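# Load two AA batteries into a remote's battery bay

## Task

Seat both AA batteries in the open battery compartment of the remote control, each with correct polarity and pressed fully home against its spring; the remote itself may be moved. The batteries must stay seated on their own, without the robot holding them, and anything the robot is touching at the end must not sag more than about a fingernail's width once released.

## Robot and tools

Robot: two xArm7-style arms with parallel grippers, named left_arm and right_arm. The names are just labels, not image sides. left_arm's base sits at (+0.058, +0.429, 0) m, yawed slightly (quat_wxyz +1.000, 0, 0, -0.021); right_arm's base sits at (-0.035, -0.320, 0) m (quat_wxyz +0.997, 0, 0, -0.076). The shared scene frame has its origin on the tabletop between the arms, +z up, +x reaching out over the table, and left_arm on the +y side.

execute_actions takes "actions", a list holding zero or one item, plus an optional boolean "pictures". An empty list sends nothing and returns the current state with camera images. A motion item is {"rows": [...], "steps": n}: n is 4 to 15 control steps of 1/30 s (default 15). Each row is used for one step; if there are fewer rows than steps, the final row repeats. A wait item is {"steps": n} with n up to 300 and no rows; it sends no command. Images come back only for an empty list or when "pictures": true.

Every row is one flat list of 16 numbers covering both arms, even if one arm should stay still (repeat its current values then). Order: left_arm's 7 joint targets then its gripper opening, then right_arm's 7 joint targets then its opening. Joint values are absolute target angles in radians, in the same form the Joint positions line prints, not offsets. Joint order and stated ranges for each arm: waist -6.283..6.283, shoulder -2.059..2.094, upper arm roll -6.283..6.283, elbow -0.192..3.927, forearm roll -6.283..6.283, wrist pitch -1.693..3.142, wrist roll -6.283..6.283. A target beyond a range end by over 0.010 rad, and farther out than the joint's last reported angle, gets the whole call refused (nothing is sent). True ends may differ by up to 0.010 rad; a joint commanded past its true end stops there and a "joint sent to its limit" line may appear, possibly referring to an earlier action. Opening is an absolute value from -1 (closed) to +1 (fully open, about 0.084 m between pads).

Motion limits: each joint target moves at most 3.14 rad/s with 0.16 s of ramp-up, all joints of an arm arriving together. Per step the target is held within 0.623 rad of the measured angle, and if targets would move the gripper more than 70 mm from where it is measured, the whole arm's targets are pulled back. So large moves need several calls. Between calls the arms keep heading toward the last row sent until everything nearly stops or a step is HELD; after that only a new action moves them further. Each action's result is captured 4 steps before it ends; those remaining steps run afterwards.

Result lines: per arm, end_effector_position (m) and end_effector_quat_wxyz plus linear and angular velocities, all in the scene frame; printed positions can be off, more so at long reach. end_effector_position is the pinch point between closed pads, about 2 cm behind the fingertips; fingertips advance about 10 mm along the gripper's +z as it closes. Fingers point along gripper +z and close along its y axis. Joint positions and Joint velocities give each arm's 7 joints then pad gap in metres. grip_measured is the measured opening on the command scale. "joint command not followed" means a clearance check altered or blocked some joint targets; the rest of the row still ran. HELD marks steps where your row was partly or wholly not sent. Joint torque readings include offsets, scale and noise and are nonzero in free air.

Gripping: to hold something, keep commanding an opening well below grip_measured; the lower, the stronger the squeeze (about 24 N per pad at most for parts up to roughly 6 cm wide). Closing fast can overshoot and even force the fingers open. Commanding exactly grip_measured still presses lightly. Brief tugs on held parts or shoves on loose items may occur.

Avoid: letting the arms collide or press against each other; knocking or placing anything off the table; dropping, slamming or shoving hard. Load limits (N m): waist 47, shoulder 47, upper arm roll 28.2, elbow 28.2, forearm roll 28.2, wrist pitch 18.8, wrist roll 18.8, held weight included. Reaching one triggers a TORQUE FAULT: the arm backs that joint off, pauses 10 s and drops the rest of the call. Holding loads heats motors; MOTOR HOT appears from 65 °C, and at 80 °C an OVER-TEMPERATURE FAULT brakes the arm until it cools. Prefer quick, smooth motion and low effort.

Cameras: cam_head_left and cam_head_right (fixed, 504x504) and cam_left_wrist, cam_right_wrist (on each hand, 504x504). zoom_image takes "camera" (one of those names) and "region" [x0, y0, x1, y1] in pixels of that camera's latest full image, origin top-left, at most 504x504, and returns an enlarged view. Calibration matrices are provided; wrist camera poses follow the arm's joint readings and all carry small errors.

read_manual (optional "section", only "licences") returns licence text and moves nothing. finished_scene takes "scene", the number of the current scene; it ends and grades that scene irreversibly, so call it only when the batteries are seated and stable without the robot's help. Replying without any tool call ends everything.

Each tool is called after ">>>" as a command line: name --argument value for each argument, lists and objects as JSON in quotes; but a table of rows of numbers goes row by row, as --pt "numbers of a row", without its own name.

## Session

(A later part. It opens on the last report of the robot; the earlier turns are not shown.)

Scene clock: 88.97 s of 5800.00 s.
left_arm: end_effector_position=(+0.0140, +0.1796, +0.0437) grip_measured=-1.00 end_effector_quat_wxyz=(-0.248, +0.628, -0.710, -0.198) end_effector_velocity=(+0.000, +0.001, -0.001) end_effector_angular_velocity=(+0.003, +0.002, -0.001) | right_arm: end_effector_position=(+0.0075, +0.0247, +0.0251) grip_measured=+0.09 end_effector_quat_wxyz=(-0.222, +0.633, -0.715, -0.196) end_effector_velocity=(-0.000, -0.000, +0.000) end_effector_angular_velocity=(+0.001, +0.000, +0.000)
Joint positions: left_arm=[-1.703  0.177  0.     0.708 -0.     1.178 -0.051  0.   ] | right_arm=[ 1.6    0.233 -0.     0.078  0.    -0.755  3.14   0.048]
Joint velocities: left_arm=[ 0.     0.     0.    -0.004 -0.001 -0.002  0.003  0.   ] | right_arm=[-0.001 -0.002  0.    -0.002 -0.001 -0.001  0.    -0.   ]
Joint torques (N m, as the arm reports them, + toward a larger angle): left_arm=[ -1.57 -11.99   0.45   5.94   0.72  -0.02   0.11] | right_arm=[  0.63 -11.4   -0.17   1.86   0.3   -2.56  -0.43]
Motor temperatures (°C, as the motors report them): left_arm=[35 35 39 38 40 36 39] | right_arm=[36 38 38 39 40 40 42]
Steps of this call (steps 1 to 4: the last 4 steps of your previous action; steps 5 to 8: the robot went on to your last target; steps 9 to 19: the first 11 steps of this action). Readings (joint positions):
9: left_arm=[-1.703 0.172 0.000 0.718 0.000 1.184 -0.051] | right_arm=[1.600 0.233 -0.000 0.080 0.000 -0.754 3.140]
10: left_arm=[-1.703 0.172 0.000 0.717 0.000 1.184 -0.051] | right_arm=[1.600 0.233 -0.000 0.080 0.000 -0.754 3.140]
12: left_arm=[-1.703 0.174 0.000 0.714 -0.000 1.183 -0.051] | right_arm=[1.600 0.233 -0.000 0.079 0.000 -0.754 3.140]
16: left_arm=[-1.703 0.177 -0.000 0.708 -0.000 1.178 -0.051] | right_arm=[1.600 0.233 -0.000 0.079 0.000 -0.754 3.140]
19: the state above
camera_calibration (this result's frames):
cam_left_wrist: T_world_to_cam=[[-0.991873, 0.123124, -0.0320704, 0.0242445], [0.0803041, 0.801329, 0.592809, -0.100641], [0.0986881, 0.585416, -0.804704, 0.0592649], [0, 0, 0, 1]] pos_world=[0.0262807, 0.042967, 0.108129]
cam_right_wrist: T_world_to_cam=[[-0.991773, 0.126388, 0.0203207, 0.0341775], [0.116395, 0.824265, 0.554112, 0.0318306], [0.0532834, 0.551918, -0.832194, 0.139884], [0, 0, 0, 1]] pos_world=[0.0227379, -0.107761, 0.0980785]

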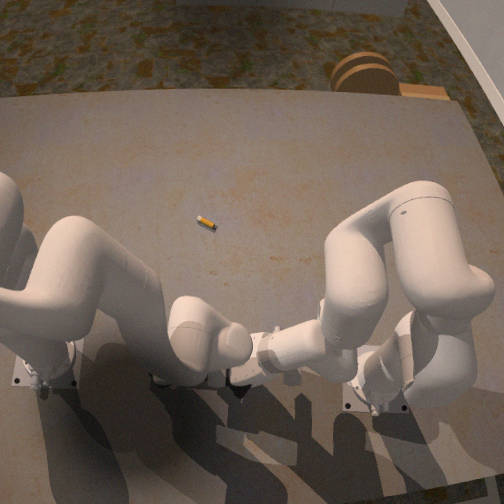

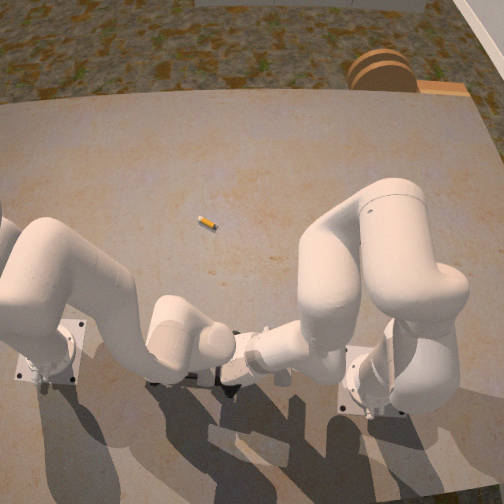

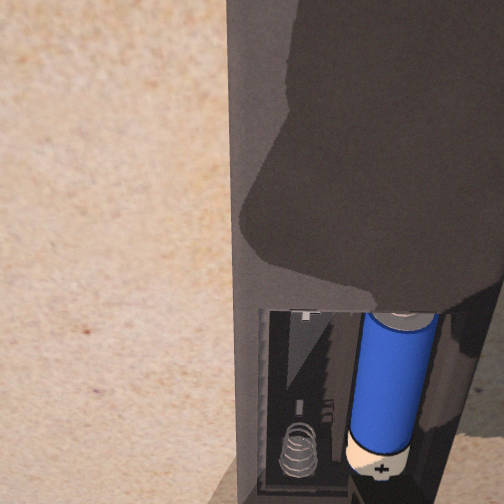

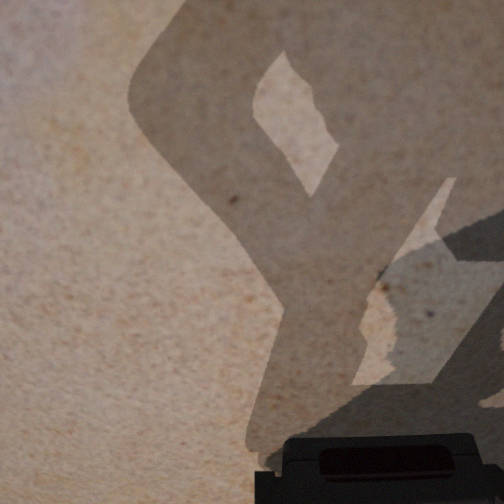

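>>> execute_actions --actions '[{"rows":[[-1.703,0.165,0,0.708,0,1.195,-0.051,-1,1.6,0.2324,0,0.0776,0,-0.7548,3.14,-0.3],[-1.703,0.14,0,0.712,0,1.225,-0.051,-1,1.6,0.2324,0,0.0776,0,-0.7548,3.14,-0.3],[-1.703,0.09,0,0.715,0,1.275,-0.051,-1,1.6,0.2324,0,0.0776,0,-0.7548,3.14,-0.3],[-1.703,0.05,0,0.68,0,1.275,-0.051,-1,1.6,0.2324,0,0.0776,0,-0.7548,3.14,-0.3],[-1.703,-0.2,0,0.5,0,1.2,-0.051,-1,1.6,0.2324,0,0.0776,0,-0.7548,3.14,-0.3],[-1.703,-0.6,0,0.25,0,1.1,-0.051,-1,1.6,0.2324,0,0.0776,0,-0.7548,3.14,-0.3],[-1.703,-0.9885,0,0.0096,0,0.998,-0.051,-1,1.6,0.2324,0,0.0776,0,-0.7548,3.14,-0.3]],"steps":15}]'

>>> execute_actions --actions '[{"steps":15}]' --pictures true

Scene clock: 89.70 s of 5800.00 s.
left_arm: end_effector_position=(+0.0225, +0.2282, +0.0955) grip_measured=-1.00 end_effector_quat_wxyz=(-0.175, +0.645, -0.730, -0.139) end_effector_velocity=(+0.090, +0.503, -0.144) end_effector_angular_velocity=(-0.890, +0.159, +0.009) | right_arm: end_effector_position=(+0.0072, +0.0241, +0.0250) grip_measured=+0.09 end_effector_quat_wxyz=(-0.221, +0.633, -0.715, -0.195) end_effector_velocity=(+0.000, +0.000, -0.000) end_effector_angular_velocity=(-0.000, -0.000, +0.000)
Joint positions: left_arm=[-1.703 -0.308 -0.     0.409  0.     1.169 -0.051  0.   ] | right_arm=[ 1.6    0.232  0.     0.077 -0.    -0.755  3.14   0.048]
Joint velocities: left_arm=[ 0.002 -2.501  0.006 -2.536 -0.001 -0.939  0.     0.   ] | right_arm=[ 0.     0.    -0.     0.     0.     0.001 -0.     0.   ]
Joint torques (N m, as the arm reports them, + toward a larger angle): left_arm=[ -1.84 -17.21   0.26  11.22   0.5   -0.77   0.13] | right_arm=[  0.49 -10.51  -0.34   2.79   0.39  -1.91  -0.45]
Motor temperatures (°C, as the motors report them): left_arm=[35 35 39 37 40 36 39] | right_arm=[36 38 38 39 40 40 42]
Steps of this call (steps 1 to 4: the last 4 steps of your previous action; steps 5 to 11: the robot went on to your last target; steps 12 to 22: the first 11 steps of this action). Readings (joint positions):
12: left_arm=[-1.703 0.177 0.000 0.708 0.000 1.178 -0.051] | right_arm=[1.600 0.232 -0.000 0.078 0.000 -0.755 3.140]
13: left_arm=[-1.703 0.174 0.000 0.708 0.000 1.184 -0.051] | right_arm=[1.600 0.232 -0.000 0.078 0.000 -0.755 3.140]
15: left_arm=[-1.703 0.144 0.000 0.704 0.000 1.225 -0.051] | right_arm=[1.600 0.232 0.000 0.077 -0.000 -0.755 3.140]
19: left_arm=[-1.703 -0.071 0.000 0.627 0.000 1.251 -0.051] | right_arm=[1.600 0.232 0.000 0.077 -0.000 -0.755 3.140]
22: the state above

Scene clock: 90.20 s of 5800.00 s.
left_arm: end_effector_position=(+0.0249, +0.2415, +0.0999) grip_measured=-1.00 end_effector_quat_wxyz=(-0.001, +0.662, -0.749, -0.001) end_effector_velocity=(+0.001, +0.001, -0.002) end_effector_angular_velocity=(-0.002, -0.002, -0.002) | right_arm: end_effector_position=(+0.0072, +0.0244, +0.0250) grip_measured=+0.09 end_effector_quat_wxyz=(-0.222, +0.633, -0.715, -0.196) end_effector_velocity=(+0.001, +0.000, +0.000) end_effector_angular_velocity=(+0.000, -0.000, -0.002)
Joint positions: left_arm=[-1.703 -0.984  0.     0.011 -0.     0.998 -0.051  0.   ] | right_arm=[ 1.6    0.232  0.     0.078 -0.    -0.755  3.14   0.048]
Joint velocities: left_arm=[ 0.    -0.009 -0.001 -0.008  0.002 -0.     0.001  0.   ] | right_arm=[-0.001  0.    -0.     0.001  0.001  0.    -0.    -0.   ]
Joint torques (N m, as the arm reports them, + toward a larger angle): left_arm=[-2.06 -0.49  0.83 11.1   0.68 -1.07  0.08] | right_arm=[  0.16 -10.7   -0.56   2.82   0.55  -1.98  -0.43]
Motor temperatures (°C, as the motors report them): left_arm=[35 35 39 38 40 36 39] | right_arm=[36 38 38 39 40 40 42]
Kept back: nothing.
Steps of this call (steps 1 to 4: the last 4 steps of your previous action; steps 5 to 15: the robot went on to your last target). Readings (joint positions):
1: left_arm=[-1.703 -0.398 0.000 0.327 0.000 1.138 -0.051] | right_arm=[1.600 0.232 0.000 0.077 -0.000 -0.755 3.140]
2: left_arm=[-1.703 -0.497 0.000 0.253 -0.000 1.109 -0.051] | right_arm=[1.600 0.232 0.000 0.077 -0.000 -0.755 3.140]
4: left_arm=[-1.703 -0.704 0.000 0.139 -0.000 1.059 -0.051] | right_arm=[1.600 0.232 0.000 0.077 -0.000 -0.755 3.140]
8: left_arm=[-1.703 -0.968 -0.000 0.022 0.000 1.004 -0.051] | right_arm=[1.600 0.232 0.000 0.077 -0.000 -0.755 3.140]
15: the state above
camera_calibration (this result's frames):
cam_left_wrist: T_world_to_cam=[[-0.993472, 0.113983, 0.00467995, 0.0277872], [0.113942, 0.993453, -0.00823236, -0.171632], [-0.00558766, -0.00764538, -0.999955, 0.232507], [0, 0, 0, 1]] pos_world=[0.0484609, 0.169118, 0.230954]
cam_right_wrist: T_world_to_cam=[[-0.991849, 0.125781, 0.0203674, 0.0340032], [0.115945, 0.824638, 0.55365, 0.032204], [0.0528428, 0.551499, -0.8325, 0.140015], [0, 0, 0, 1]] pos_world=[0.0225933, -0.108052, 0.0980404]

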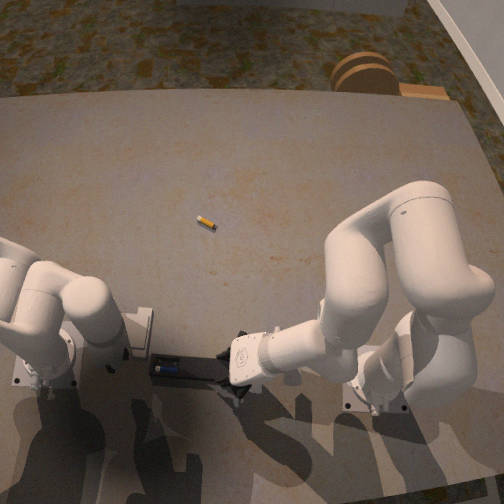

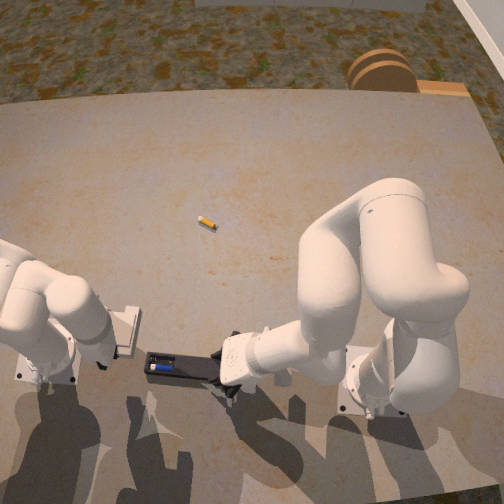

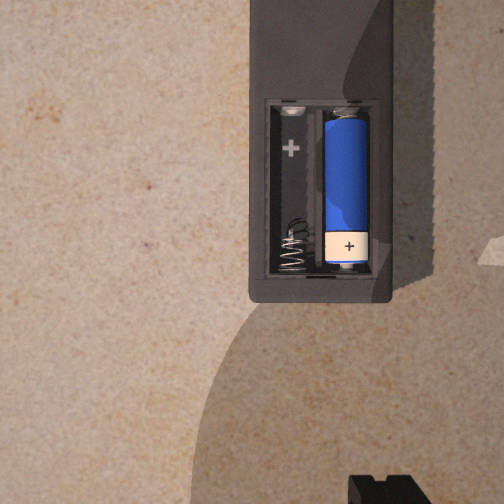

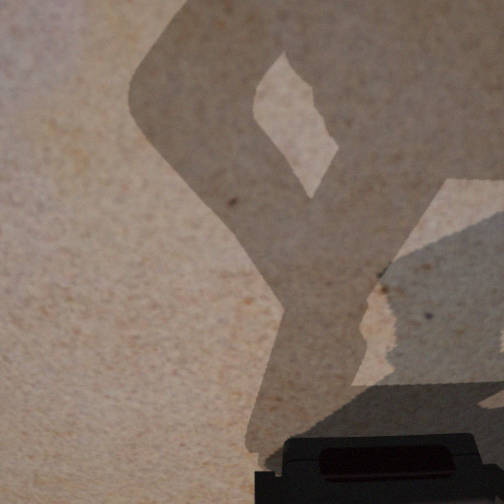

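>>> zoom_image --camera "cam_left_wrist" --region '[240, 90, 400, 310]'

Region (240, 90, 400, 310) of cam_left_wrist's 504x504 image, scaled by 2.291, with more detail than that image has; it fills the left 367 columns of this view, and the rest is white.

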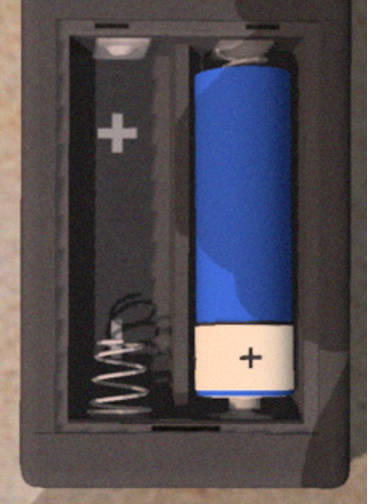

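>>> execute_actions --actions '[{"rows":[[-1.4,-0.9885,0,0.0096,0,0.998,0.4,-0.5,1.6,0.2324,0,0.0776,0,-0.7548,3.14,0.0],[-1.1,-0.9,0,0.1,0,0.99,0.8,0.1,1.6,0.2324,0,0.0776,0,-0.7548,3.14,0.2],[-0.9,-0.5,0,0.4,0,0.9,1.1,0.1,1.6,0.2324,0,0.0776,0,-0.7548,3.14,0.35],[-0.8,-0.2,0,0.7,0,0.9,1.3,0.1,1.6,0.2324,0,0.0776,0,-0.7548,3.14,0.35],[-0.732,0.2525,0,1.0422,0,0.7897,1.391,0.1,1.6,0.2324,0,0.0776,0,-0.7548,3.14,0.35],[-0.732,0.2525,0,1.0422,0,0.7897,1.391,0.1,1.6,0.2324,0,0.0776,0,-0.7548,3.14,0.35],[-0.732,0.2525,0,1.0422,0,0.7897,1.391,0.1,1.6,0.172,0,0.088,0,-0.635,3.14,0.35],[-0.732,0.2525,0,1.0422,0,0.7897,1.391,0.1,1.6,0.118,0,0.105,0,-0.515,3.14,0.35],[-0.732,0.2525,0,1.0422,0,0.7897,1.391,0.1,1.6,0.078,0,0.127,0,-0.40,3.14,0.35],[-0.732,0.2525,0,1.0422,0,0.7897,1.391,0.1,1.6,0.04,0,0.1516,0,-0.293,3.14,0.35],[-0.732,0.2525,0,1.0422,0,0.7897,1.391,0.1,1.6,0.02,0,0.18,0,-0.19,3.14,0.35],[-0.732,0.2525,0,1.0422,0,0.7897,1.391,0.1,1.6,0.0031,0,0.2116,0,-0.0915,3.14,0.35]],"steps":15}]'

>>> execute_actions --actions '[{"steps":14}]' --pictures true

Scene clock: 92.67 s of 5800.00 s.
left_arm: end_effector_position=(+0.1092, +0.1633, +0.1552) grip_measured=+0.09 end_effector_quat_wxyz=(-0.017, -0.653, +0.757, -0.031) end_effector_velocity=(+0.410, -0.326, +0.220) end_effector_angular_velocity=(-0.274, -0.144, +0.012) | right_arm: end_effector_position=(+0.0071, +0.0226, +0.0222) grip_measured=+0.34 end_effector_quat_wxyz=(-0.198, +0.639, -0.722, -0.174) end_effector_velocity=(-0.001, -0.009, -0.022) end_effector_angular_velocity=(-0.978, +0.121, -0.000)
Joint positions: left_arm=[-1.337 -0.716 -0.001  0.278 -0.     0.924  0.339  0.048] | right_arm=[ 1.6    0.165  0.     0.091  0.    -0.607  3.14   0.059]
Joint velocities: left_arm=[ 1.259  1.276 -0.001  1.269  0.002 -0.305  1.248 -0.   ] | right_arm=[-0.    -1.015 -0.     0.282  0.     2.282 -0.001  0.   ]
Joint torques (N m, as the arm reports them, + toward a larger angle): left_arm=[-1.57 -4.31  1.52 11.02  0.73 -1.11  0.07] | right_arm=[  0.09 -15.16  -0.56   5.64   0.43  -0.84  -0.35]
Motor temperatures (°C, as the motors report them): left_arm=[36 35 39 38 40 36 39] | right_arm=[36 38 38 39 40 40 42]
Steps of this call (steps 1 to 15: the robot went on to your last target; steps 16 to 63: nothing new was sent; steps 64 to 74: the first 11 steps of this action). Readings (joint positions):
64: left_arm=[-1.703 -0.989 -0.000 0.010 -0.000 0.998 -0.050] | right_arm=[1.600 0.232 0.000 0.078 -0.000 -0.755 3.140]
65: left_arm=[-1.698 -0.989 -0.000 0.010 -0.000 0.998 -0.041] | right_arm=[1.600 0.232 -0.000 0.078 0.000 -0.755 3.140]
67: left_arm=[-1.648 -0.984 -0.001 0.013 -0.000 0.997 0.030] | right_arm=[1.600 0.233 -0.000 0.077 0.000 -0.754 3.140]
71: left_arm=[-1.467 -0.844 -0.001 0.147 -0.000 0.960 0.211] | right_arm=[1.600 0.229 -0.000 0.078 0.000 -0.744 3.140]
74: the state above

Scene clock: 93.13 s of 5800.00 s.
left_arm: end_effector_position=(+0.3241, +0.0730, +0.1581) grip_measured=+0.09 end_effector_quat_wxyz=(+0.002, -0.553, +0.833, -0.030) end_effector_velocity=(+0.442, -0.027, -0.240) end_effector_angular_velocity=(+0.316, +0.109, -0.982) | right_arm: end_effector_position=(+0.0072, +0.0234, +0.0222) grip_measured=+0.34 end_effector_quat_wxyz=(-0.111, +0.655, -0.741, -0.098) end_effector_velocity=(+0.001, +0.006, +0.004) end_effector_angular_velocity=(+0.013, -0.002, +0.000)
Joint positions: left_arm=[-0.886 -0.044 -0.     0.839  0.     0.823  1.041  0.048] | right_arm=[ 1.6    0.004  0.     0.21   0.    -0.092  3.14   0.059]
Joint velocities: left_arm=[ 0.763  1.496 -0.002  1.011 -0.002 -0.167  1.747  0.   ] | right_arm=[-0.    -0.004 -0.     0.01  -0.001  0.001  0.     0.   ]
Joint torques (N m, as the arm reports them, + toward a larger angle): left_arm=[ -0.52 -14.08   1.51   9.88   0.54  -0.87   0.32] | right_arm=[  0.34 -11.21  -0.22   6.53   0.48  -2.32  -0.39]
Motor temperatures (°C, as the motors report them): left_arm=[36 35 39 38 40 36 39] | right_arm=[36 38 38 39 40 40 42]
Kept back: nothing.
Steps of this call (steps 1 to 4: the last 4 steps of your previous action; steps 5 to 14: the robot went on to your last target). Readings (joint positions):
1: left_arm=[-1.295 -0.674 -0.001 0.321 -0.000 0.914 0.381] | right_arm=[1.600 0.130 -0.000 0.103 0.000 -0.522 3.140]
2: left_arm=[-1.254 -0.631 -0.001 0.363 -0.000 0.905 0.423] | right_arm=[1.600 0.097 -0.000 0.121 0.000 -0.427 3.140]
4: left_arm=[-1.179 -0.546 -0.001 0.449 0.000 0.888 0.508] | right_arm=[1.600 0.043 -0.000 0.167 -0.000 -0.248 3.140]
8: left_arm=[-1.049 -0.360 -0.001 0.623 0.000 0.859 0.696] | right_arm=[1.600 0.003 -0.000 0.212 0.000 -0.100 3.140]
14: the state above
camera_calibration (this result's frames):
cam_left_wrist: T_world_to_cam=[[-0.924201, 0.379042, -0.0466875, 0.310287], [0.380919, 0.923682, -0.0413848, -0.114043], [0.0274378, -0.0560321, -0.998052, 0.28363], [0, 0, 0, 1]] pos_world=[0.322426, 0.00362042, 0.292844]
cam_right_wrist: T_world_to_cam=[[-0.991101, 0.131814, 0.0185202, 0.0340086], [0.131688, 0.950715, 0.280712, 0.0375743], [0.0193945, 0.280653, -0.959613, 0.147623], [0, 0, 0, 1]] pos_world=[0.0258948, -0.0816362, 0.130484]

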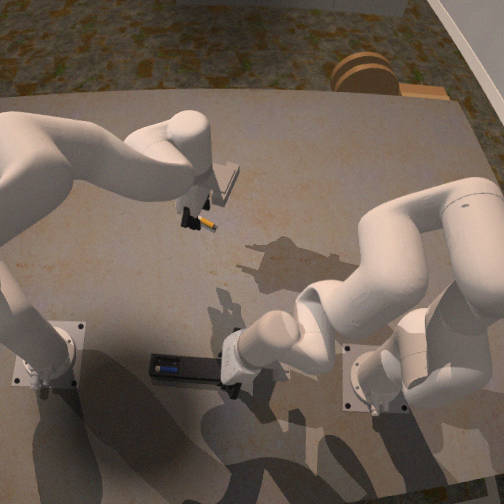

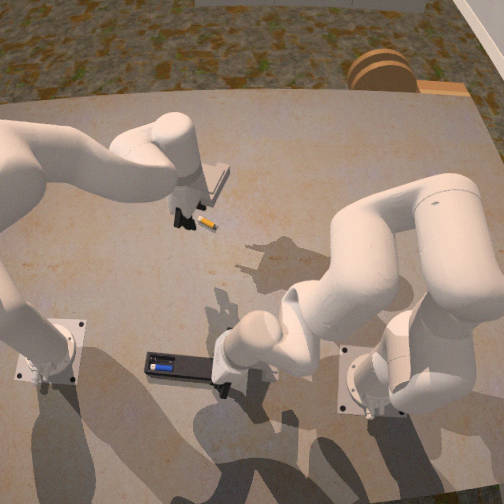

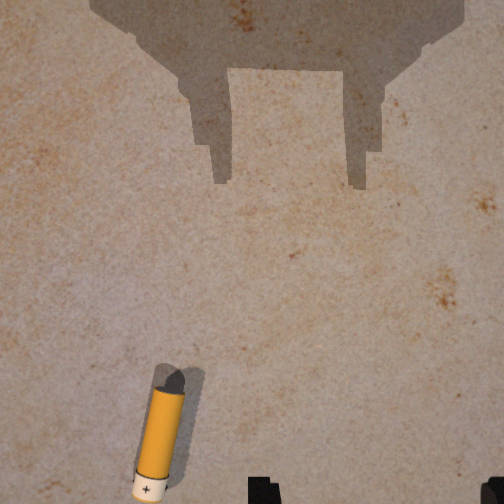

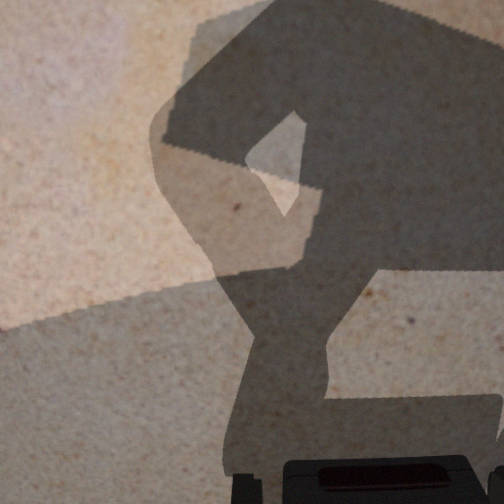

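Left still moving. Meanwhile right closes and drags.

>>> execute_actions --actions '[{"rows":[[-0.732,0.2525,0,1.0422,0,0.7897,1.391,0.1,1.6,0.0031,0,0.2116,0,-0.0915,3.14,0.2],[-0.732,0.2525,0,1.0422,0,0.7897,1.391,0.1,1.6,0.0031,0,0.2116,0,-0.0915,3.14,0.1],[-0.732,0.2525,0,1.0422,0,0.7897,1.391,0.1,1.6,0.0031,0,0.2116,0,-0.0915,3.14,0.0],[-0.732,0.2525,0,1.0422,0,0.7897,1.391,0.1,1.6,0.0031,0,0.2116,0,-0.0915,3.14,-0.1],[-0.732,0.2525,0,1.0422,0,0.7897,1.391,0.1,1.6,0.0031,0,0.2116,0,-0.0915,3.14,-0.2],[-0.732,0.2525,0,1.0422,0,0.7897,1.391,0.1,1.6,0.0031,0,0.2116,0,-0.0915,3.14,-0.3],[-0.732,0.2525,0,1.0422,0,0.7897,1.391,0.1,1.6,0.0031,0,0.2116,0,-0.0915,3.14,-0.3],[-0.732,0.2525,0,1.0422,0,0.7897,1.391,0.1,1.6,0.0031,0,0.2116,0,-0.0915,3.14,-0.3],[-0.732,0.2525,0,1.0422,0,0.7897,1.391,0.1,1.6,0.0031,0,0.2116,0,-0.0915,3.14,-0.3],[-0.732,0.2525,0,1.0422,0,0.7897,1.391,0.1,1.6,-0.013,0,0.191,0,-0.096,3.14,-0.3],[-0.732,0.2525,0,1.0422,0,0.7897,1.391,0.1,1.6,-0.029,0,0.170,0,-0.101,3.14,-0.3],[-0.732,0.2525,0,1.0422,0,0.7897,1.391,0.1,1.6,-0.045,0,0.149,0,-0.106,3.14,-0.3],[-0.732,0.2525,0,1.0422,0,0.7897,1.391,0.1,1.6,-0.0606,0,0.1283,0,-0.1111,3.14,-0.3]],"steps":15}]'

>>> execute_actions --actions '[{"rows":[[-0.732,0.2525,0,1.0422,0,0.7897,1.391,0.1,1.6,-0.0606,0,0.1283,0,-0.1111,3.14,-0.3],[-0.732,0.2525,0,1.0422,0,0.7897,1.391,0.1,1.6,-0.074,0,0.1117,0,-0.1135,3.14,-0.3],[-0.732,0.2525,0,1.0422,0,0.7897,1.391,0.1,1.6,-0.088,0,0.095,0,-0.116,3.14,-0.3],[-0.732,0.2525,0,1.0422,0,0.7897,1.391,0.1,1.6,-0.102,0,0.0785,0,-0.1185,3.14,-0.3],[-0.732,0.2525,0,1.0422,0,0.7897,1.391,0.1,1.6,-0.117,0,0.062,0,-0.121,3.14,-0.3],[-0.732,0.2525,0,1.0422,0,0.7897,1.391,0.1,1.6,-0.1314,0,0.0452,0,-0.1234,3.14,-0.3]],"steps":14}]' --pictures true

Scene clock: 94.10 s of 5800.00 s.
left_arm: end_effector_position=(+0.4138, +0.0806, +0.1001) grip_measured=+0.09 end_effector_quat_wxyz=(+0.000, -0.469, +0.883, -0.000) end_effector_velocity=(+0.000, +0.000, -0.000) end_effector_angular_velocity=(+0.001, -0.000, +0.000) | right_arm: end_effector_position=(+0.0071, +0.0227, +0.0233) grip_measured=+0.09 end_effector_quat_wxyz=(-0.112, +0.655, -0.740, -0.099) end_effector_velocity=(-0.011, -0.080, +0.010) end_effector_angular_velocity=(+0.031, -0.004, +0.002)
Joint positions: left_arm=[-0.732  0.252 -0.     1.042 -0.     0.79   1.391  0.048] | right_arm=[ 1.6   -0.002  0.     0.205  0.    -0.093  3.14   0.048]
Joint velocities: left_arm=[-0.     0.001  0.001 -0.     0.001 -0.    -0.001  0.   ] | right_arm=[ 0.002 -0.245  0.001 -0.293  0.001 -0.079 -0.     0.   ]
Joint torques (N m, as the arm reports them, + toward a larger angle): left_arm=[ -1.75 -18.33   0.2   10.44   0.52  -0.97   0.08] | right_arm=[  0.27 -15.3   -0.38   2.68   0.44  -2.37  -0.33]
Motor temperatures (°C, as the motors report them): left_arm=[36 35 39 38 40 36 39] | right_arm=[36 38 38 39 40 40 42]
Steps of this call (steps 1 to 18: the robot went on to your last target; steps 19 to 29: the first 11 steps of this action). Readings (joint positions):
19: left_arm=[-0.733 0.251 -0.000 1.042 -0.000 0.790 1.391] | right_arm=[1.600 0.003 0.000 0.212 -0.000 -0.092 3.140]
20: left_arm=[-0.732 0.251 0.000 1.042 -0.000 0.790 1.391] | right_arm=[1.600 0.003 0.000 0.212 0.000 -0.092 3.140]
22: left_arm=[-0.732 0.252 -0.000 1.042 -0.000 0.790 1.391] | right_arm=[1.600 0.003 0.000 0.212 -0.000 -0.092 3.140]
26: left_arm=[-0.732 0.252 -0.000 1.042 -0.000 0.790 1.391] | right_arm=[1.600 0.003 0.000 0.212 -0.000 -0.092 3.140]
29: the state above

Scene clock: 94.57 s of 5800.00 s.
left_arm: end_effector_position=(+0.4138, +0.0807, +0.1000) grip_measured=+0.09 end_effector_quat_wxyz=(+0.000, -0.469, +0.883, -0.000) end_effector_velocity=(+0.001, -0.000, +0.001) end_effector_angular_velocity=(-0.002, -0.001, +0.002) | right_arm: end_effector_position=(+0.0012, -0.0252, +0.0230) grip_measured=+0.09 end_effector_quat_wxyz=(-0.112, +0.655, -0.740, -0.099) end_effector_velocity=(-0.001, -0.006, +0.000) end_effector_angular_velocity=(-0.000, -0.000, +0.003)
Joint positions: left_arm=[-0.732  0.252 -0.     1.042 -0.     0.79   1.391  0.048] | right_arm=[ 1.6   -0.131 -0.     0.045  0.    -0.123  3.14   0.048]
Joint velocities: left_arm=[ 0.001 -0.     0.     0.002 -0.001 -0.    -0.     0.   ] | right_arm=[ 0.001 -0.018  0.002 -0.019  0.    -0.001 -0.001 -0.   ]
Joint torques (N m, as the arm reports them, + toward a larger angle): left_arm=[ -1.73 -18.38   0.25  10.44   0.56  -0.91   0.12] | right_arm=[ 0.44 -7.57 -0.2   7.1   0.44 -2.2  -0.33]
Motor temperatures (°C, as the motors report them): left_arm=[36 35 39 38 40 36 39] | right_arm=[36 38 38 39 40 40 42]
Steps of this call (steps 1 to 4: the last 4 steps of your previous action; steps 5 to 14: the first 10 steps of this action). Readings (joint positions):
5: left_arm=[-0.732 0.252 -0.000 1.042 -0.000 0.790 1.391] | right_arm=[1.600 -0.059 -0.000 0.131 0.000 -0.110 3.140]
6: left_arm=[-0.732 0.252 -0.000 1.042 -0.000 0.790 1.391] | right_arm=[1.600 -0.061 -0.000 0.128 0.000 -0.111 3.140]
8: left_arm=[-0.732 0.252 -0.000 1.042 -0.000 0.790 1.391] | right_arm=[1.600 -0.075 0.000 0.111 -0.000 -0.114 3.140]
12: left_arm=[-0.732 0.252 -0.000 1.042 -0.000 0.790 1.391] | right_arm=[1.600 -0.125 -0.000 0.052 0.000 -0.122 3.140]
14: the state above
camera_calibration (this result's frames):
cam_left_wrist: T_world_to_cam=[[-0.833479, 0.552531, 0.00469761, 0.330952], [0.552463, 0.833467, -0.0108008, -0.224464], [-0.00988308, -0.00640698, -0.999931, 0.235276], [0, 0, 0, 1]] pos_world=[0.402175, 0.00572957, 0.23128]
cam_right_wrist: T_world_to_cam=[[-0.991077, 0.131991, 0.0185611, 0.0344885], [0.131828, 0.950093, 0.282746, 0.0842735], [0.0196852, 0.28267, -0.959015, 0.162136], [0, 0, 0, 1]] pos_world=[0.0198795, -0.130451, 0.131022]

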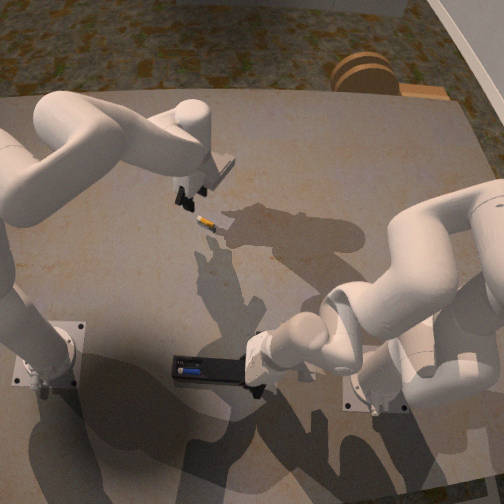

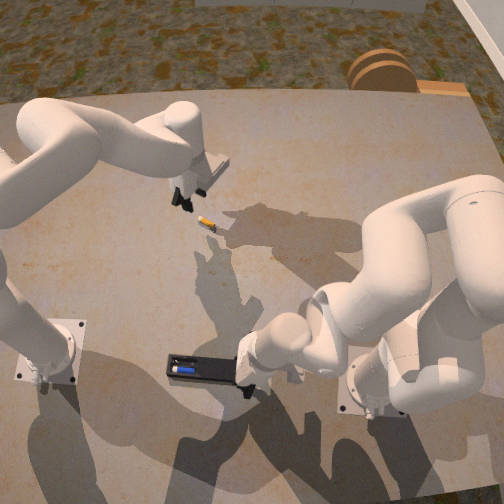

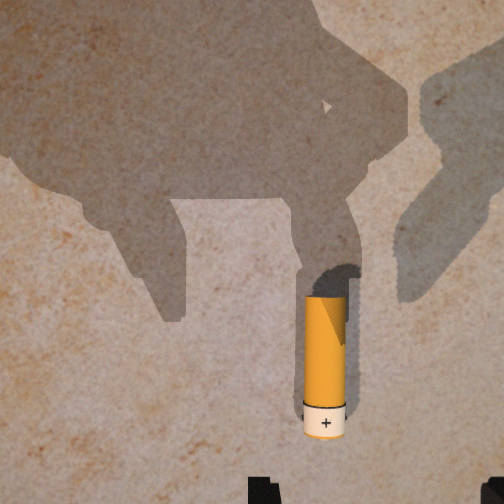

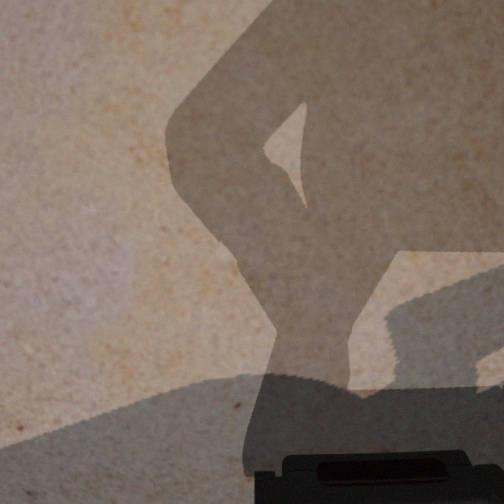

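>>> execute_actions --actions '[{"rows":[[-0.7306,0.29,0,1.045,0,0.755,1.392,0.1,1.6,-0.1314,0,0.0452,0,-0.1234,3.14,-0.3],[-0.7306,0.33,0,1.042,0,0.712,1.392,0.1,1.6,-0.1314,0,0.0452,0,-0.1234,3.14,-0.3],[-0.7306,0.3675,0,1.0384,0,0.6709,1.392,0.1,1.6,-0.1314,0,0.0452,0,-0.1234,3.14,-0.3],[-0.7306,0.385,0,1.0368,0,0.652,1.392,0.1,1.6,-0.1314,0,0.0452,0,-0.1234,3.14,-0.3],[-0.7306,0.398,0,1.0355,0,0.6375,1.392,0.1,1.6,-0.1314,0,0.0452,0,-0.1234,3.14,-0.3],[-0.7306,0.408,0,1.0346,0,0.6266,1.392,0.1,1.6,-0.1314,0,0.0452,0,-0.1234,3.14,-0.3],[-0.7306,0.416,0,1.0338,0,0.6178,1.392,0.1,1.6,-0.1314,0,0.0452,0,-0.1234,3.14,-0.3],[-0.7306,0.421,0,1.0334,0,0.6124,1.392,0.1,1.6,-0.1314,0,0.0452,0,-0.1234,3.14,-0.3],[-0.7306,0.4238,0,1.0331,0,0.6093,1.392,0.1,1.6,-0.1314,0,0.0452,0,-0.1234,3.14,-0.3],[-0.7306,0.4238,0,1.0331,0,0.6093,1.392,0.1,1.6,-0.1314,0,0.0452,0,-0.1234,3.14,-0.3],[-0.7306,0.4238,0,1.0331,0,0.6093,1.392,0.1,1.6,-0.1314,0,0.0452,0,-0.1234,3.14,-0.3],[-0.7306,0.4238,0,1.0331,0,0.6093,1.392,-0.2,1.6,-0.1314,0,0.0452,0,-0.1234,3.14,-0.3],[-0.7306,0.4238,0,1.0331,0,0.6093,1.392,-0.4,1.6,-0.1314,0,0.0452,0,-0.1234,3.14,-0.3],[-0.7306,0.4238,0,1.0331,0,0.6093,1.392,-0.5,1.6,-0.1314,0,0.0452,0,-0.1234,3.14,-0.3]],"steps":15}]'

>>> execute_actions --actions '[{"rows":[[-0.7306,0.4238,0,1.0331,0,0.6093,1.392,-0.55,1.6,-0.1314,0,0.0452,0,-0.1234,3.14,-0.3],[-0.7306,0.4238,0,1.0331,0,0.6093,1.392,-0.6,1.6,-0.1314,0,0.0452,0,-0.1234,3.14,-0.3],[-0.7306,0.4238,0,1.0331,0,0.6093,1.392,-0.65,1.6,-0.1314,0,0.0452,0,-0.1234,3.14,-0.3],[-0.7306,0.4238,0,1.0331,0,0.6093,1.392,-0.7,1.6,-0.1314,0,0.0452,0,-0.1234,3.14,-0.3],[-0.7306,0.4238,0,1.0331,0,0.6093,1.392,-0.75,1.6,-0.1314,0,0.0452,0,-0.1234,3.14,-0.3],[-0.7306,0.4238,0,1.0331,0,0.6093,1.392,-0.8,1.6,-0.1314,0,0.0452,0,-0.1234,3.14,-0.3],[-0.7306,0.4238,0,1.0331,0,0.6093,1.392,-0.85,1.6,-0.1314,0,0.0452,0,-0.1234,3.14,-0.3],[-0.7306,0.4238,0,1.0331,0,0.6093,1.392,-0.9,1.6,-0.1314,0,0.0452,0,-0.1234,3.14,-0.3]],"steps":14}]' --pictures true

Scene clock: 97.67 s of 5800.00 s.
left_arm: end_effector_position=(+0.4175, +0.0783, +0.0234) grip_measured=+0.09 end_effector_quat_wxyz=(-0.001, -0.470, +0.883, +0.003) end_effector_velocity=(+0.044, -0.047, +0.037) end_effector_angular_velocity=(-0.128, -0.127, -0.005) | right_arm: end_effector_position=(+0.0012, -0.0252, +0.0230) grip_measured=+0.09 end_effector_quat_wxyz=(-0.112, +0.655, -0.740, -0.099) end_effector_velocity=(+0.000, -0.000, +0.000) end_effector_angular_velocity=(-0.000, -0.000, +0.000)
Joint positions: left_arm=[-0.73   0.424  0.     1.031  0.     0.613  1.392  0.048] | right_arm=[ 1.6   -0.131 -0.     0.045  0.    -0.123  3.14   0.048]
Joint velocities: left_arm=[-0.002 -0.008 -0.005  0.079 -0.001 -0.093  0.     0.   ] | right_arm=[-0.    -0.    -0.    -0.    -0.001  0.     0.    -0.   ]
Joint torques (N m, as the arm reports them, + toward a larger angle): left_arm=[ -1.7  -20.37  -0.14   8.96   0.6   -0.75   0.15] | right_arm=[ 0.34 -8.81 -0.25  6.43  0.38 -2.52 -0.31]
Motor temperatures (°C, as the motors report them): left_arm=[36 35 39 38 40 36 39] | right_arm=[36 38 38 39 40 40 42]
Steps of this call (steps 1 to 4: the last 4 steps of your previous action; steps 5 to 15: the robot went on to your last target; steps 16 to 82: nothing new was sent; steps 83 to 93: the first 11 steps of this action). Readings (joint positions):
83: left_arm=[-0.732 0.253 -0.000 1.042 -0.000 0.789 1.391] | right_arm=[1.600 -0.131 -0.000 0.045 0.000 -0.123 3.140]
84: left_arm=[-0.732 0.259 -0.000 1.044 -0.000 0.780 1.391] | right_arm=[1.600 -0.131 -0.000 0.045 0.000 -0.123 3.140]
86: left_arm=[-0.731 0.306 -0.000 1.049 0.000 0.726 1.392] | right_arm=[1.600 -0.131 -0.000 0.045 0.000 -0.123 3.140]
90: left_arm=[-0.730 0.411 0.000 1.028 -0.000 0.634 1.392] | right_arm=[1.600 -0.131 -0.000 0.045 0.000 -0.123 3.140]
93: the state above

Scene clock: 98.13 s of 5800.00 s.
left_arm: end_effector_position=(+0.4189, +0.0767, +0.0249) grip_measured=-0.70 end_effector_quat_wxyz=(+0.000, -0.469, +0.883, -0.000) end_effector_velocity=(+0.000, +0.001, -0.000) end_effector_angular_velocity=(+0.001, +0.001, +0.002) | right_arm: end_effector_position=(+0.0012, -0.0252, +0.0230) grip_measured=+0.09 end_effector_quat_wxyz=(-0.112, +0.655, -0.740, -0.099) end_effector_velocity=(+0.000, +0.001, +0.000) end_effector_angular_velocity=(+0.001, -0.000, -0.000)
Joint positions: left_arm=[-0.731  0.423 -0.     1.033 -0.     0.609  1.392  0.013] | right_arm=[ 1.6   -0.131 -0.     0.045  0.    -0.123  3.14   0.048]
Joint velocities: left_arm=[ 0.002  0.     0.    -0.001  0.     0.     0.001  0.   ] | right_arm=[ 0.     0.     0.     0.001  0.    -0.001  0.    -0.   ]
Joint torques (N m, as the arm reports them, + toward a larger angle): left_arm=[ -1.77 -19.21   0.     9.07   0.61  -0.81   0.1 ] | right_arm=[ 0.44 -8.55 -0.26  6.45  0.43 -2.55 -0.38]
Motor temperatures (°C, as the motors report them): left_arm=[36 35 39 38 40 36 39] | right_arm=[36 38 38 39 40 40 42]
Steps of this call (steps 1 to 4: the last 4 steps of your previous action; steps 5 to 14: the first 10 steps of this action). Readings (joint positions):
5: left_arm=[-0.731 0.422 -0.000 1.034 0.000 0.609 1.392] | right_arm=[1.600 -0.131 -0.000 0.045 0.000 -0.123 3.140]
6: left_arm=[-0.731 0.423 -0.000 1.034 -0.000 0.609 1.392] | right_arm=[1.600 -0.131 -0.000 0.045 0.000 -0.123 3.140]
8: left_arm=[-0.731 0.423 -0.000 1.033 -0.000 0.609 1.392] | right_arm=[1.600 -0.131 -0.000 0.045 0.000 -0.123 3.140]
12: left_arm=[-0.731 0.423 -0.000 1.033 -0.000 0.609 1.392] | right_arm=[1.600 -0.131 -0.000 0.045 0.000 -0.123 3.140]
14: the state above
camera_calibration (this result's frames):
cam_left_wrist: T_world_to_cam=[[-0.833682, 0.552232, 0.00368972, 0.337883], [0.552169, 0.83366, -0.0110049, -0.224633], [-0.00915321, -0.00713721, -0.999933, 0.159987], [0, 0, 0, 1]] pos_world=[0.407187, 0.00181915, 0.156257]
cam_right_wrist: T_world_to_cam=[[-0.991101, 0.131816, 0.0185421, 0.0344449], [0.131651, 0.950051, 0.282967, 0.0842879], [0.0196837, 0.28289, -0.95895, 0.162191], [0, 0, 0, 1]] pos_world=[0.0198493, -0.1305, 0.131044]

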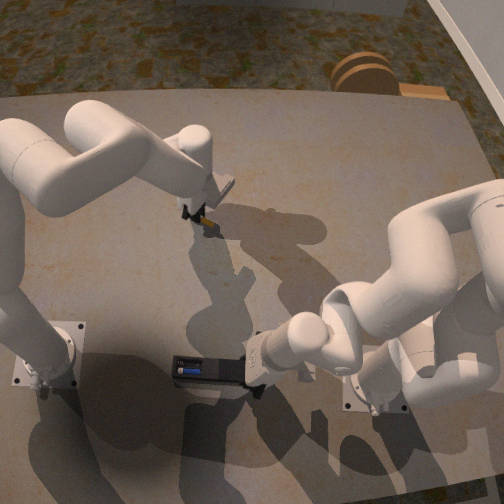

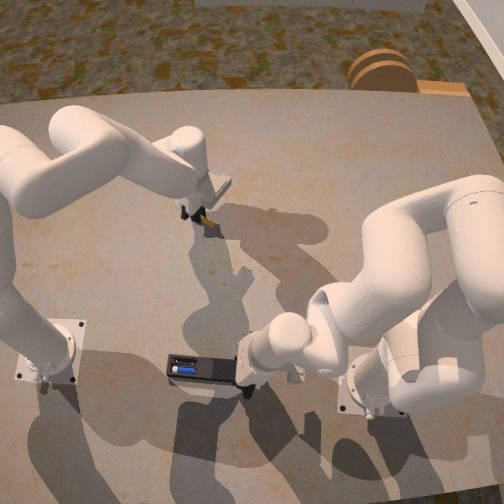

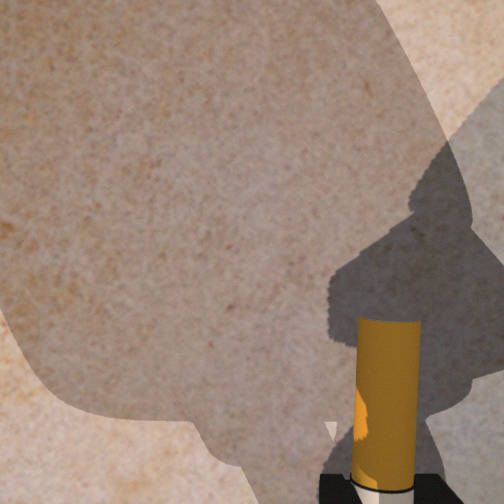

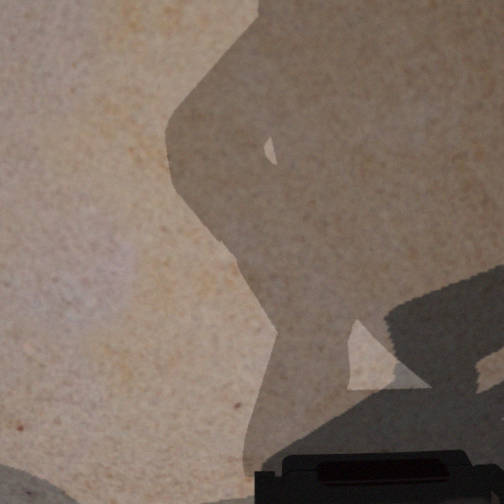

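>>> execute_actions --actions '[{"rows":[[-0.7306,0.40,0,1.035,0,0.635,1.392,-0.9,1.6,-0.1314,0,0.0452,0,-0.1234,3.14,-0.3],[-0.7306,0.35,0,1.038,0,0.69,1.392,-0.9,1.6,-0.1314,0,0.0452,0,-0.1234,3.14,-0.3],[-0.7306,0.25,0,1.04,0,0.79,1.392,-0.9,1.6,-0.1314,0,0.0452,0,-0.1234,3.14,-0.3],[-0.85,0.15,0,0.93,0,0.74,1.6,-0.9,1.6,-0.1314,0,0.0452,0,-0.1234,3.14,-0.3],[-1.641,-0.3511,0,0.2741,0,0.3252,3.1526,-0.9,1.6,-0.1314,0,0.0452,0,-0.1234,3.14,-0.3]],"steps":15}]'

>>> execute_actions --actions '[{"steps":25}]' --pictures true

Scene clock: 101.83 s of 5800.00 s.
left_arm: end_effector_position=(+0.3269, +0.0469, +0.1007) grip_measured=-0.70 end_effector_quat_wxyz=(+0.010, -0.290, +0.956, -0.032) end_effector_velocity=(-0.539, -0.209, +0.143) end_effector_angular_velocity=(-0.486, -0.431, -2.328) | right_arm: end_effector_position=(+0.0011, -0.0252, +0.0230) grip_measured=+0.09 end_effector_quat_wxyz=(-0.112, +0.655, -0.740, -0.099) end_effector_velocity=(+0.000, +0.000, +0.000) end_effector_angular_velocity=(+0.000, -0.000, +0.001)
Joint positions: left_arm=[-0.914  0.126 -0.001  0.853  0.     0.66   1.596  0.013] | right_arm=[ 1.6   -0.131 -0.     0.045  0.    -0.123  3.14   0.048]
Joint velocities: left_arm=[-1.165 -1.028 -0.035 -1.058  0.    -0.676  1.131 -0.   ] | right_arm=[-0.     0.     0.     0.    -0.001 -0.    -0.001  0.   ]
Joint torques (N m, as the arm reports them, + toward a larger angle): left_arm=[  2.27 -13.81   3.06   8.66   0.43  -0.91   0.28] | right_arm=[ 0.36 -8.65 -0.23  6.47  0.47 -2.59 -0.32]
Motor temperatures (°C, as the motors report them): left_arm=[36 35 39 38 40 36 39] | right_arm=[36 38 38 39 40 40 42]
Steps of this call (steps 1 to 4: the last 4 steps of your previous action; steps 5 to 15: the robot went on to your last target; steps 16 to 90: nothing new was sent; then 0.33 s passed at rest; steps 91 to 101: the first 11 steps of this action). Readings (joint positions):
91: left_arm=[-0.731 0.423 0.000 1.033 -0.000 0.610 1.392] | right_arm=[1.600 -0.131 -0.000 0.045 0.000 -0.123 3.140]
92: left_arm=[-0.731 0.419 0.000 1.032 0.000 0.619 1.392] | right_arm=[1.600 -0.131 -0.000 0.045 0.000 -0.123 3.140]
94: left_arm=[-0.731 0.373 0.000 1.027 0.000 0.680 1.393] | right_arm=[1.600 -0.131 -0.000 0.045 0.000 -0.123 3.140]
98: left_arm=[-0.799 0.221 0.010 0.972 0.000 0.735 1.486] | right_arm=[1.600 -0.131 -0.000 0.045 0.000 -0.123 3.140]
101: the state above

Scene clock: 102.67 s of 5800.00 s.
left_arm: end_effector_position=(+0.0185, +0.0718, +0.1100) grip_measured=-0.70 end_effector_quat_wxyz=(+0.100, +0.738, +0.658, -0.111) end_effector_velocity=(-0.002, -0.003, +0.004) end_effector_angular_velocity=(-0.022, -0.040, -0.148) | right_arm: end_effector_position=(+0.0011, -0.0252, +0.0230) grip_measured=+0.09 end_effector_quat_wxyz=(-0.112, +0.655, -0.740, -0.099) end_effector_velocity=(+0.000, +0.000, +0.000) end_effector_angular_velocity=(+0.001, -0.000, -0.000)
Joint positions: left_arm=[-1.639 -0.35   0.001  0.275 -0.     0.326  3.146  0.013] | right_arm=[ 1.6   -0.131  0.     0.045 -0.    -0.123  3.14   0.048]
Joint velocities: left_arm=[-0.01  -0.008  0.008 -0.003  0.    -0.013  0.152  0.   ] | right_arm=[-0. -0.  0.  0.  0.  0.  0. -0.]
Joint torques (N m, as the arm reports them, + toward a larger angle): left_arm=[-1.11 -7.6   0.84 10.18  0.6  -1.21 -0.18] | right_arm=[ 0.15 -8.57 -0.11  6.49  0.36 -2.51 -0.38]
Motor temperatures (°C, as the motors report them): left_arm=[36 35 39 38 40 36 39] | right_arm=[36 38 38 39 40 40 42]
Kept back: nothing.
Steps of this call (steps 1 to 4: the last 4 steps of your previous action; steps 5 to 25: the robot went on to your last target). Readings (joint positions):
1: left_arm=[-0.953 0.093 -0.001 0.817 0.000 0.637 1.634] | right_arm=[1.600 -0.131 -0.000 0.045 0.000 -0.123 3.140]
2: left_arm=[-0.992 0.063 -0.002 0.780 0.000 0.616 1.673] | right_arm=[1.600 -0.131 -0.000 0.045 0.000 -0.123 3.140]
4: left_arm=[-1.074 0.009 -0.003 0.710 0.000 0.578 1.753] | right_arm=[1.600 -0.131 -0.000 0.045 0.000 -0.123 3.140]
8: left_arm=[-1.236 -0.093 -0.004 0.586 0.000 0.506 1.937] | right_arm=[1.600 -0.131 -0.000 0.045 0.000 -0.123 3.140]
25: the state above
camera_calibration (this result's frames):
cam_left_wrist: T_world_to_cam=[[0.994629, -0.103461, 0.00289263, 0.0197763], [-0.100002, -0.953425, 0.284569, 0.109277], [-0.0266838, -0.28333, -0.958651, 0.256931], [0, 0, 0, 1]] pos_world=[-0.00188626, 0.17903, 0.215153]
cam_right_wrist: T_world_to_cam=[[-0.991102, 0.131807, 0.0185408, 0.0344428], [0.131641, 0.950052, 0.282971, 0.0842864], [0.0196827, 0.282893, -0.958949, 0.162191], [0, 0, 0, 1]] pos_world=[0.0198484, -0.130499, 0.131044]

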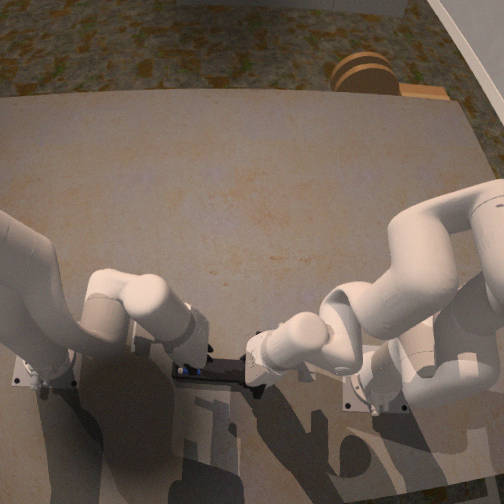

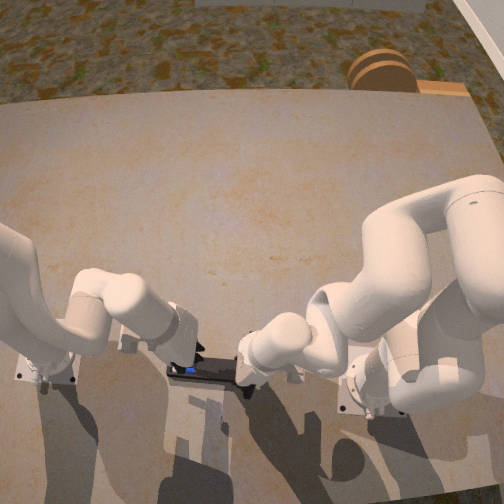

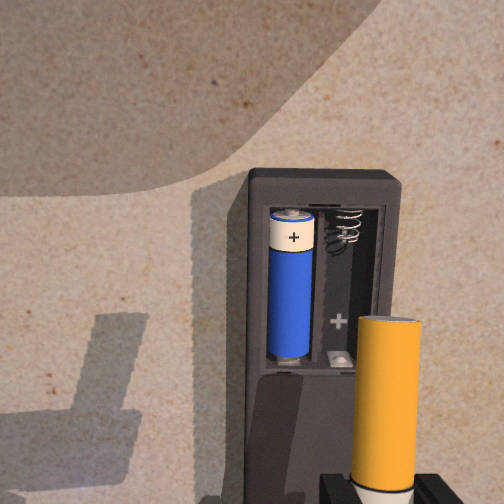

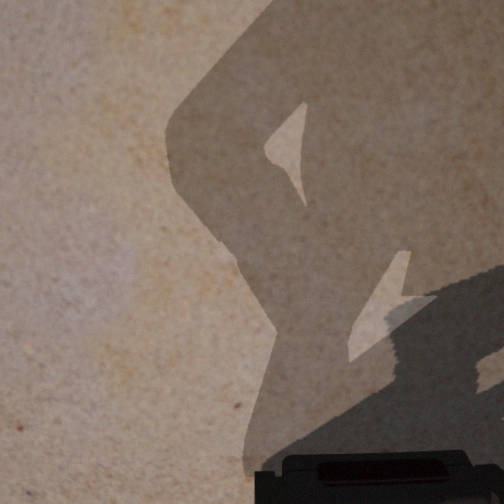

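>>> execute_actions --actions '[{"rows":[[-1.641,-0.30,0,0.265,0,0.265,3.1526,-0.9,1.6,-0.1314,0,0.0452,0,-0.1234,3.14,-0.3],[-1.641,-0.25,0,0.257,0,0.207,3.1526,-0.9,1.6,-0.1314,0,0.0452,0,-0.1234,3.14,-0.3],[-1.641,-0.2131,0,0.2506,0,0.1637,3.1526,-0.9,1.6,-0.1314,0,0.0452,0,-0.1234,3.14,-0.3],[-1.641,-0.185,0,0.2495,0,0.1345,3.1526,-0.9,1.6,-0.1314,0,0.0452,0,-0.1234,3.14,-0.3],[-1.641,-0.16,0,0.2485,0,0.1085,3.1526,-0.9,1.6,-0.1314,0,0.0452,0,-0.1234,3.14,-0.3],[-1.641,-0.14,0,0.2477,0,0.0877,3.1526,-0.9,1.6,-0.1314,0,0.0452,0,-0.1234,3.14,-0.3],[-1.641,-0.125,0,0.247,0,0.072,3.1526,-0.9,1.6,-0.1314,0,0.0452,0,-0.1234,3.14,-0.3],[-1.641,-0.115,0,0.2467,0,0.0617,3.1526,-0.9,1.6,-0.1314,0,0.0452,0,-0.1234,3.14,-0.3]],"steps":15}]'

>>> execute_actions --actions '[{"steps":5}]' --pictures true

Scene clock: 103.57 s of 5800.00 s.
left_arm: end_effector_position=(+0.0180, +0.0738, +0.0518) grip_measured=-0.70 end_effector_quat_wxyz=(+0.098, +0.741, +0.655, -0.108) end_effector_velocity=(-0.005, -0.029, +0.011) end_effector_angular_velocity=(-0.096, +0.011, -0.002) | right_arm: end_effector_position=(+0.0011, -0.0252, +0.0230) grip_measured=+0.09 end_effector_quat_wxyz=(-0.112, +0.655, -0.740, -0.099) end_effector_velocity=(-0.000, -0.001, -0.000) end_effector_angular_velocity=(-0.002, +0.001, -0.001)
Joint positions: left_arm=[-1.641 -0.115  0.     0.245 -0.     0.067  3.153  0.013] | right_arm=[ 1.6   -0.131 -0.     0.045  0.    -0.123  3.14   0.048]
Joint velocities: left_arm=[-0.003  0.04  -0.002  0.028 -0.001 -0.108 -0.002 -0.   ] | right_arm=[ 0.     0.     0.    -0.001  0.001  0.001  0.001  0.   ]
Joint torques (N m, as the arm reports them, + toward a larger angle): left_arm=[ -2.22 -12.62   0.26   8.62   0.68  -1.17   0.3 ] | right_arm=[ 0.34 -8.62 -0.19  6.55  0.45 -2.57 -0.37]
Motor temperatures (°C, as the motors report them): left_arm=[36 35 39 38 40 36 39] | right_arm=[36 38 38 39 40 40 42]
Steps of this call (steps 1 to 16: the robot went on to your last target; steps 17 to 27: the first 11 steps of this action). Readings (joint positions):
17: left_arm=[-1.641 -0.351 0.000 0.274 -0.000 0.324 3.153] | right_arm=[1.600 -0.131 -0.000 0.045 -0.000 -0.123 3.140]
18: left_arm=[-1.641 -0.345 -0.000 0.273 -0.000 0.315 3.153] | right_arm=[1.600 -0.131 -0.000 0.045 -0.000 -0.123 3.140]
20: left_arm=[-1.641 -0.293 -0.000 0.267 0.000 0.249 3.153] | right_arm=[1.600 -0.131 0.000 0.045 0.000 -0.123 3.140]
24: left_arm=[-1.641 -0.150 0.000 0.245 -0.000 0.105 3.153] | right_arm=[1.600 -0.131 0.000 0.045 0.000 -0.123 3.140]
27: the state above

Scene clock: 103.73 s of 5800.00 s.
left_arm: end_effector_position=(+0.0175, +0.0709, +0.0542) grip_measured=-0.70 end_effector_quat_wxyz=(+0.101, +0.741, +0.655, -0.112) end_effector_velocity=(+0.000, +0.002, -0.001) end_effector_angular_velocity=(+0.002, -0.000, +0.000) | right_arm: end_effector_position=(+0.0012, -0.0252, +0.0230) grip_measured=+0.09 end_effector_quat_wxyz=(-0.112, +0.655, -0.740, -0.099) end_effector_velocity=(-0.000, -0.001, -0.000) end_effector_angular_velocity=(-0.001, +0.000, -0.000)
Joint positions: left_arm=[-1.641 -0.116 -0.     0.248  0.     0.062  3.153  0.013] | right_arm=[ 1.6   -0.131 -0.     0.045  0.    -0.123  3.14   0.048]
Joint velocities: left_arm=[ 0.    -0.001  0.    -0.004 -0.    -0.001  0.001 -0.   ] | right_arm=[ 0.    -0.     0.    -0.002  0.    -0.     0.     0.   ]
Joint torques (N m, as the arm reports them, + toward a larger angle): left_arm=[-1.9  -9.55  0.32  7.83  0.56 -1.18  0.05] | right_arm=[ 0.38 -8.49 -0.15  6.46  0.45 -2.54 -0.37]
Motor temperatures (°C, as the motors report them): left_arm=[36 35 39 38 40 36 39] | right_arm=[36 38 38 39 40 40 42]
Kept back: nothing.
Steps of this call (steps 1 to 4: the last 4 steps of your previous action; step 5: the robot went on to your last target). Readings (joint positions):
1: left_arm=[-1.641 -0.114 0.000 0.246 -0.000 0.064 3.153] | right_arm=[1.600 -0.131 -0.000 0.045 0.000 -0.123 3.140]
2: left_arm=[-1.641 -0.115 -0.000 0.247 0.000 0.063 3.153] | right_arm=[1.600 -0.131 -0.000 0.045 0.000 -0.123 3.140]
4: left_arm=[-1.641 -0.116 -0.000 0.248 0.000 0.062 3.153] | right_arm=[1.600 -0.131 -0.000 0.045 0.000 -0.123 3.140]
5: the state above
camera_calibration (this result's frames):
cam_left_wrist: T_world_to_cam=[[0.99361, -0.112747, 0.00525942, 0.0213946], [-0.109493, -0.951526, 0.28742, 0.12407], [-0.0274013, -0.286159, -0.95779, 0.203351], [0, 0, 0, 1]] pos_world=[-0.00210098, 0.178659, 0.158995]
cam_right_wrist: T_world_to_cam=[[-0.991099, 0.131831, 0.0185431, 0.0344496], [0.131665, 0.950048, 0.282972, 0.0842851], [0.0196876, 0.282894, -0.958949, 0.162192], [0, 0, 0, 1]] pos_world=[0.0198523, -0.130499, 0.131044]

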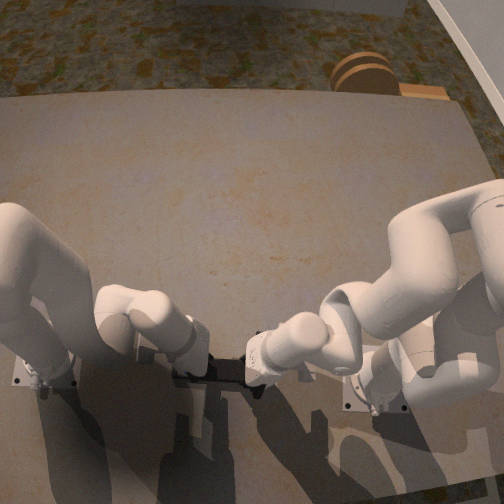

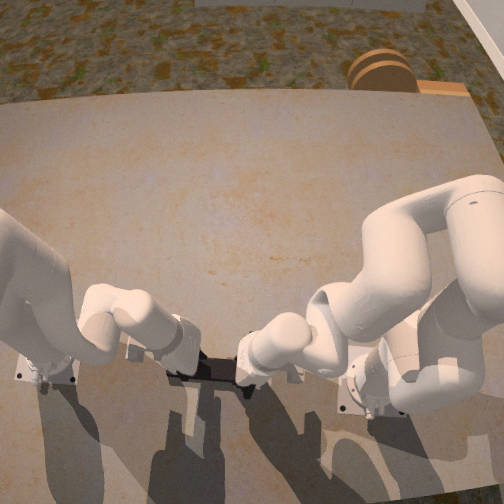

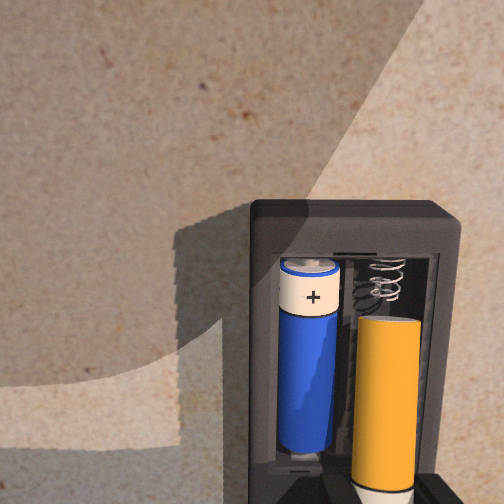

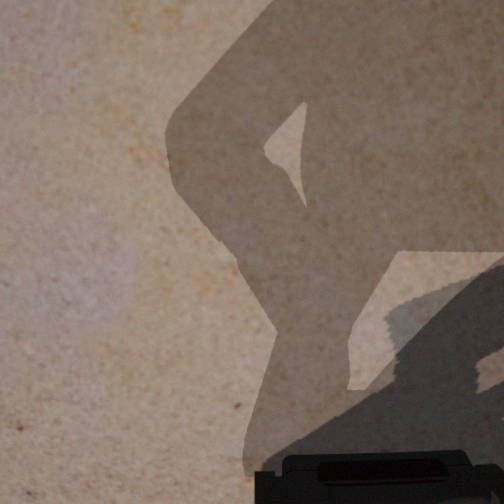

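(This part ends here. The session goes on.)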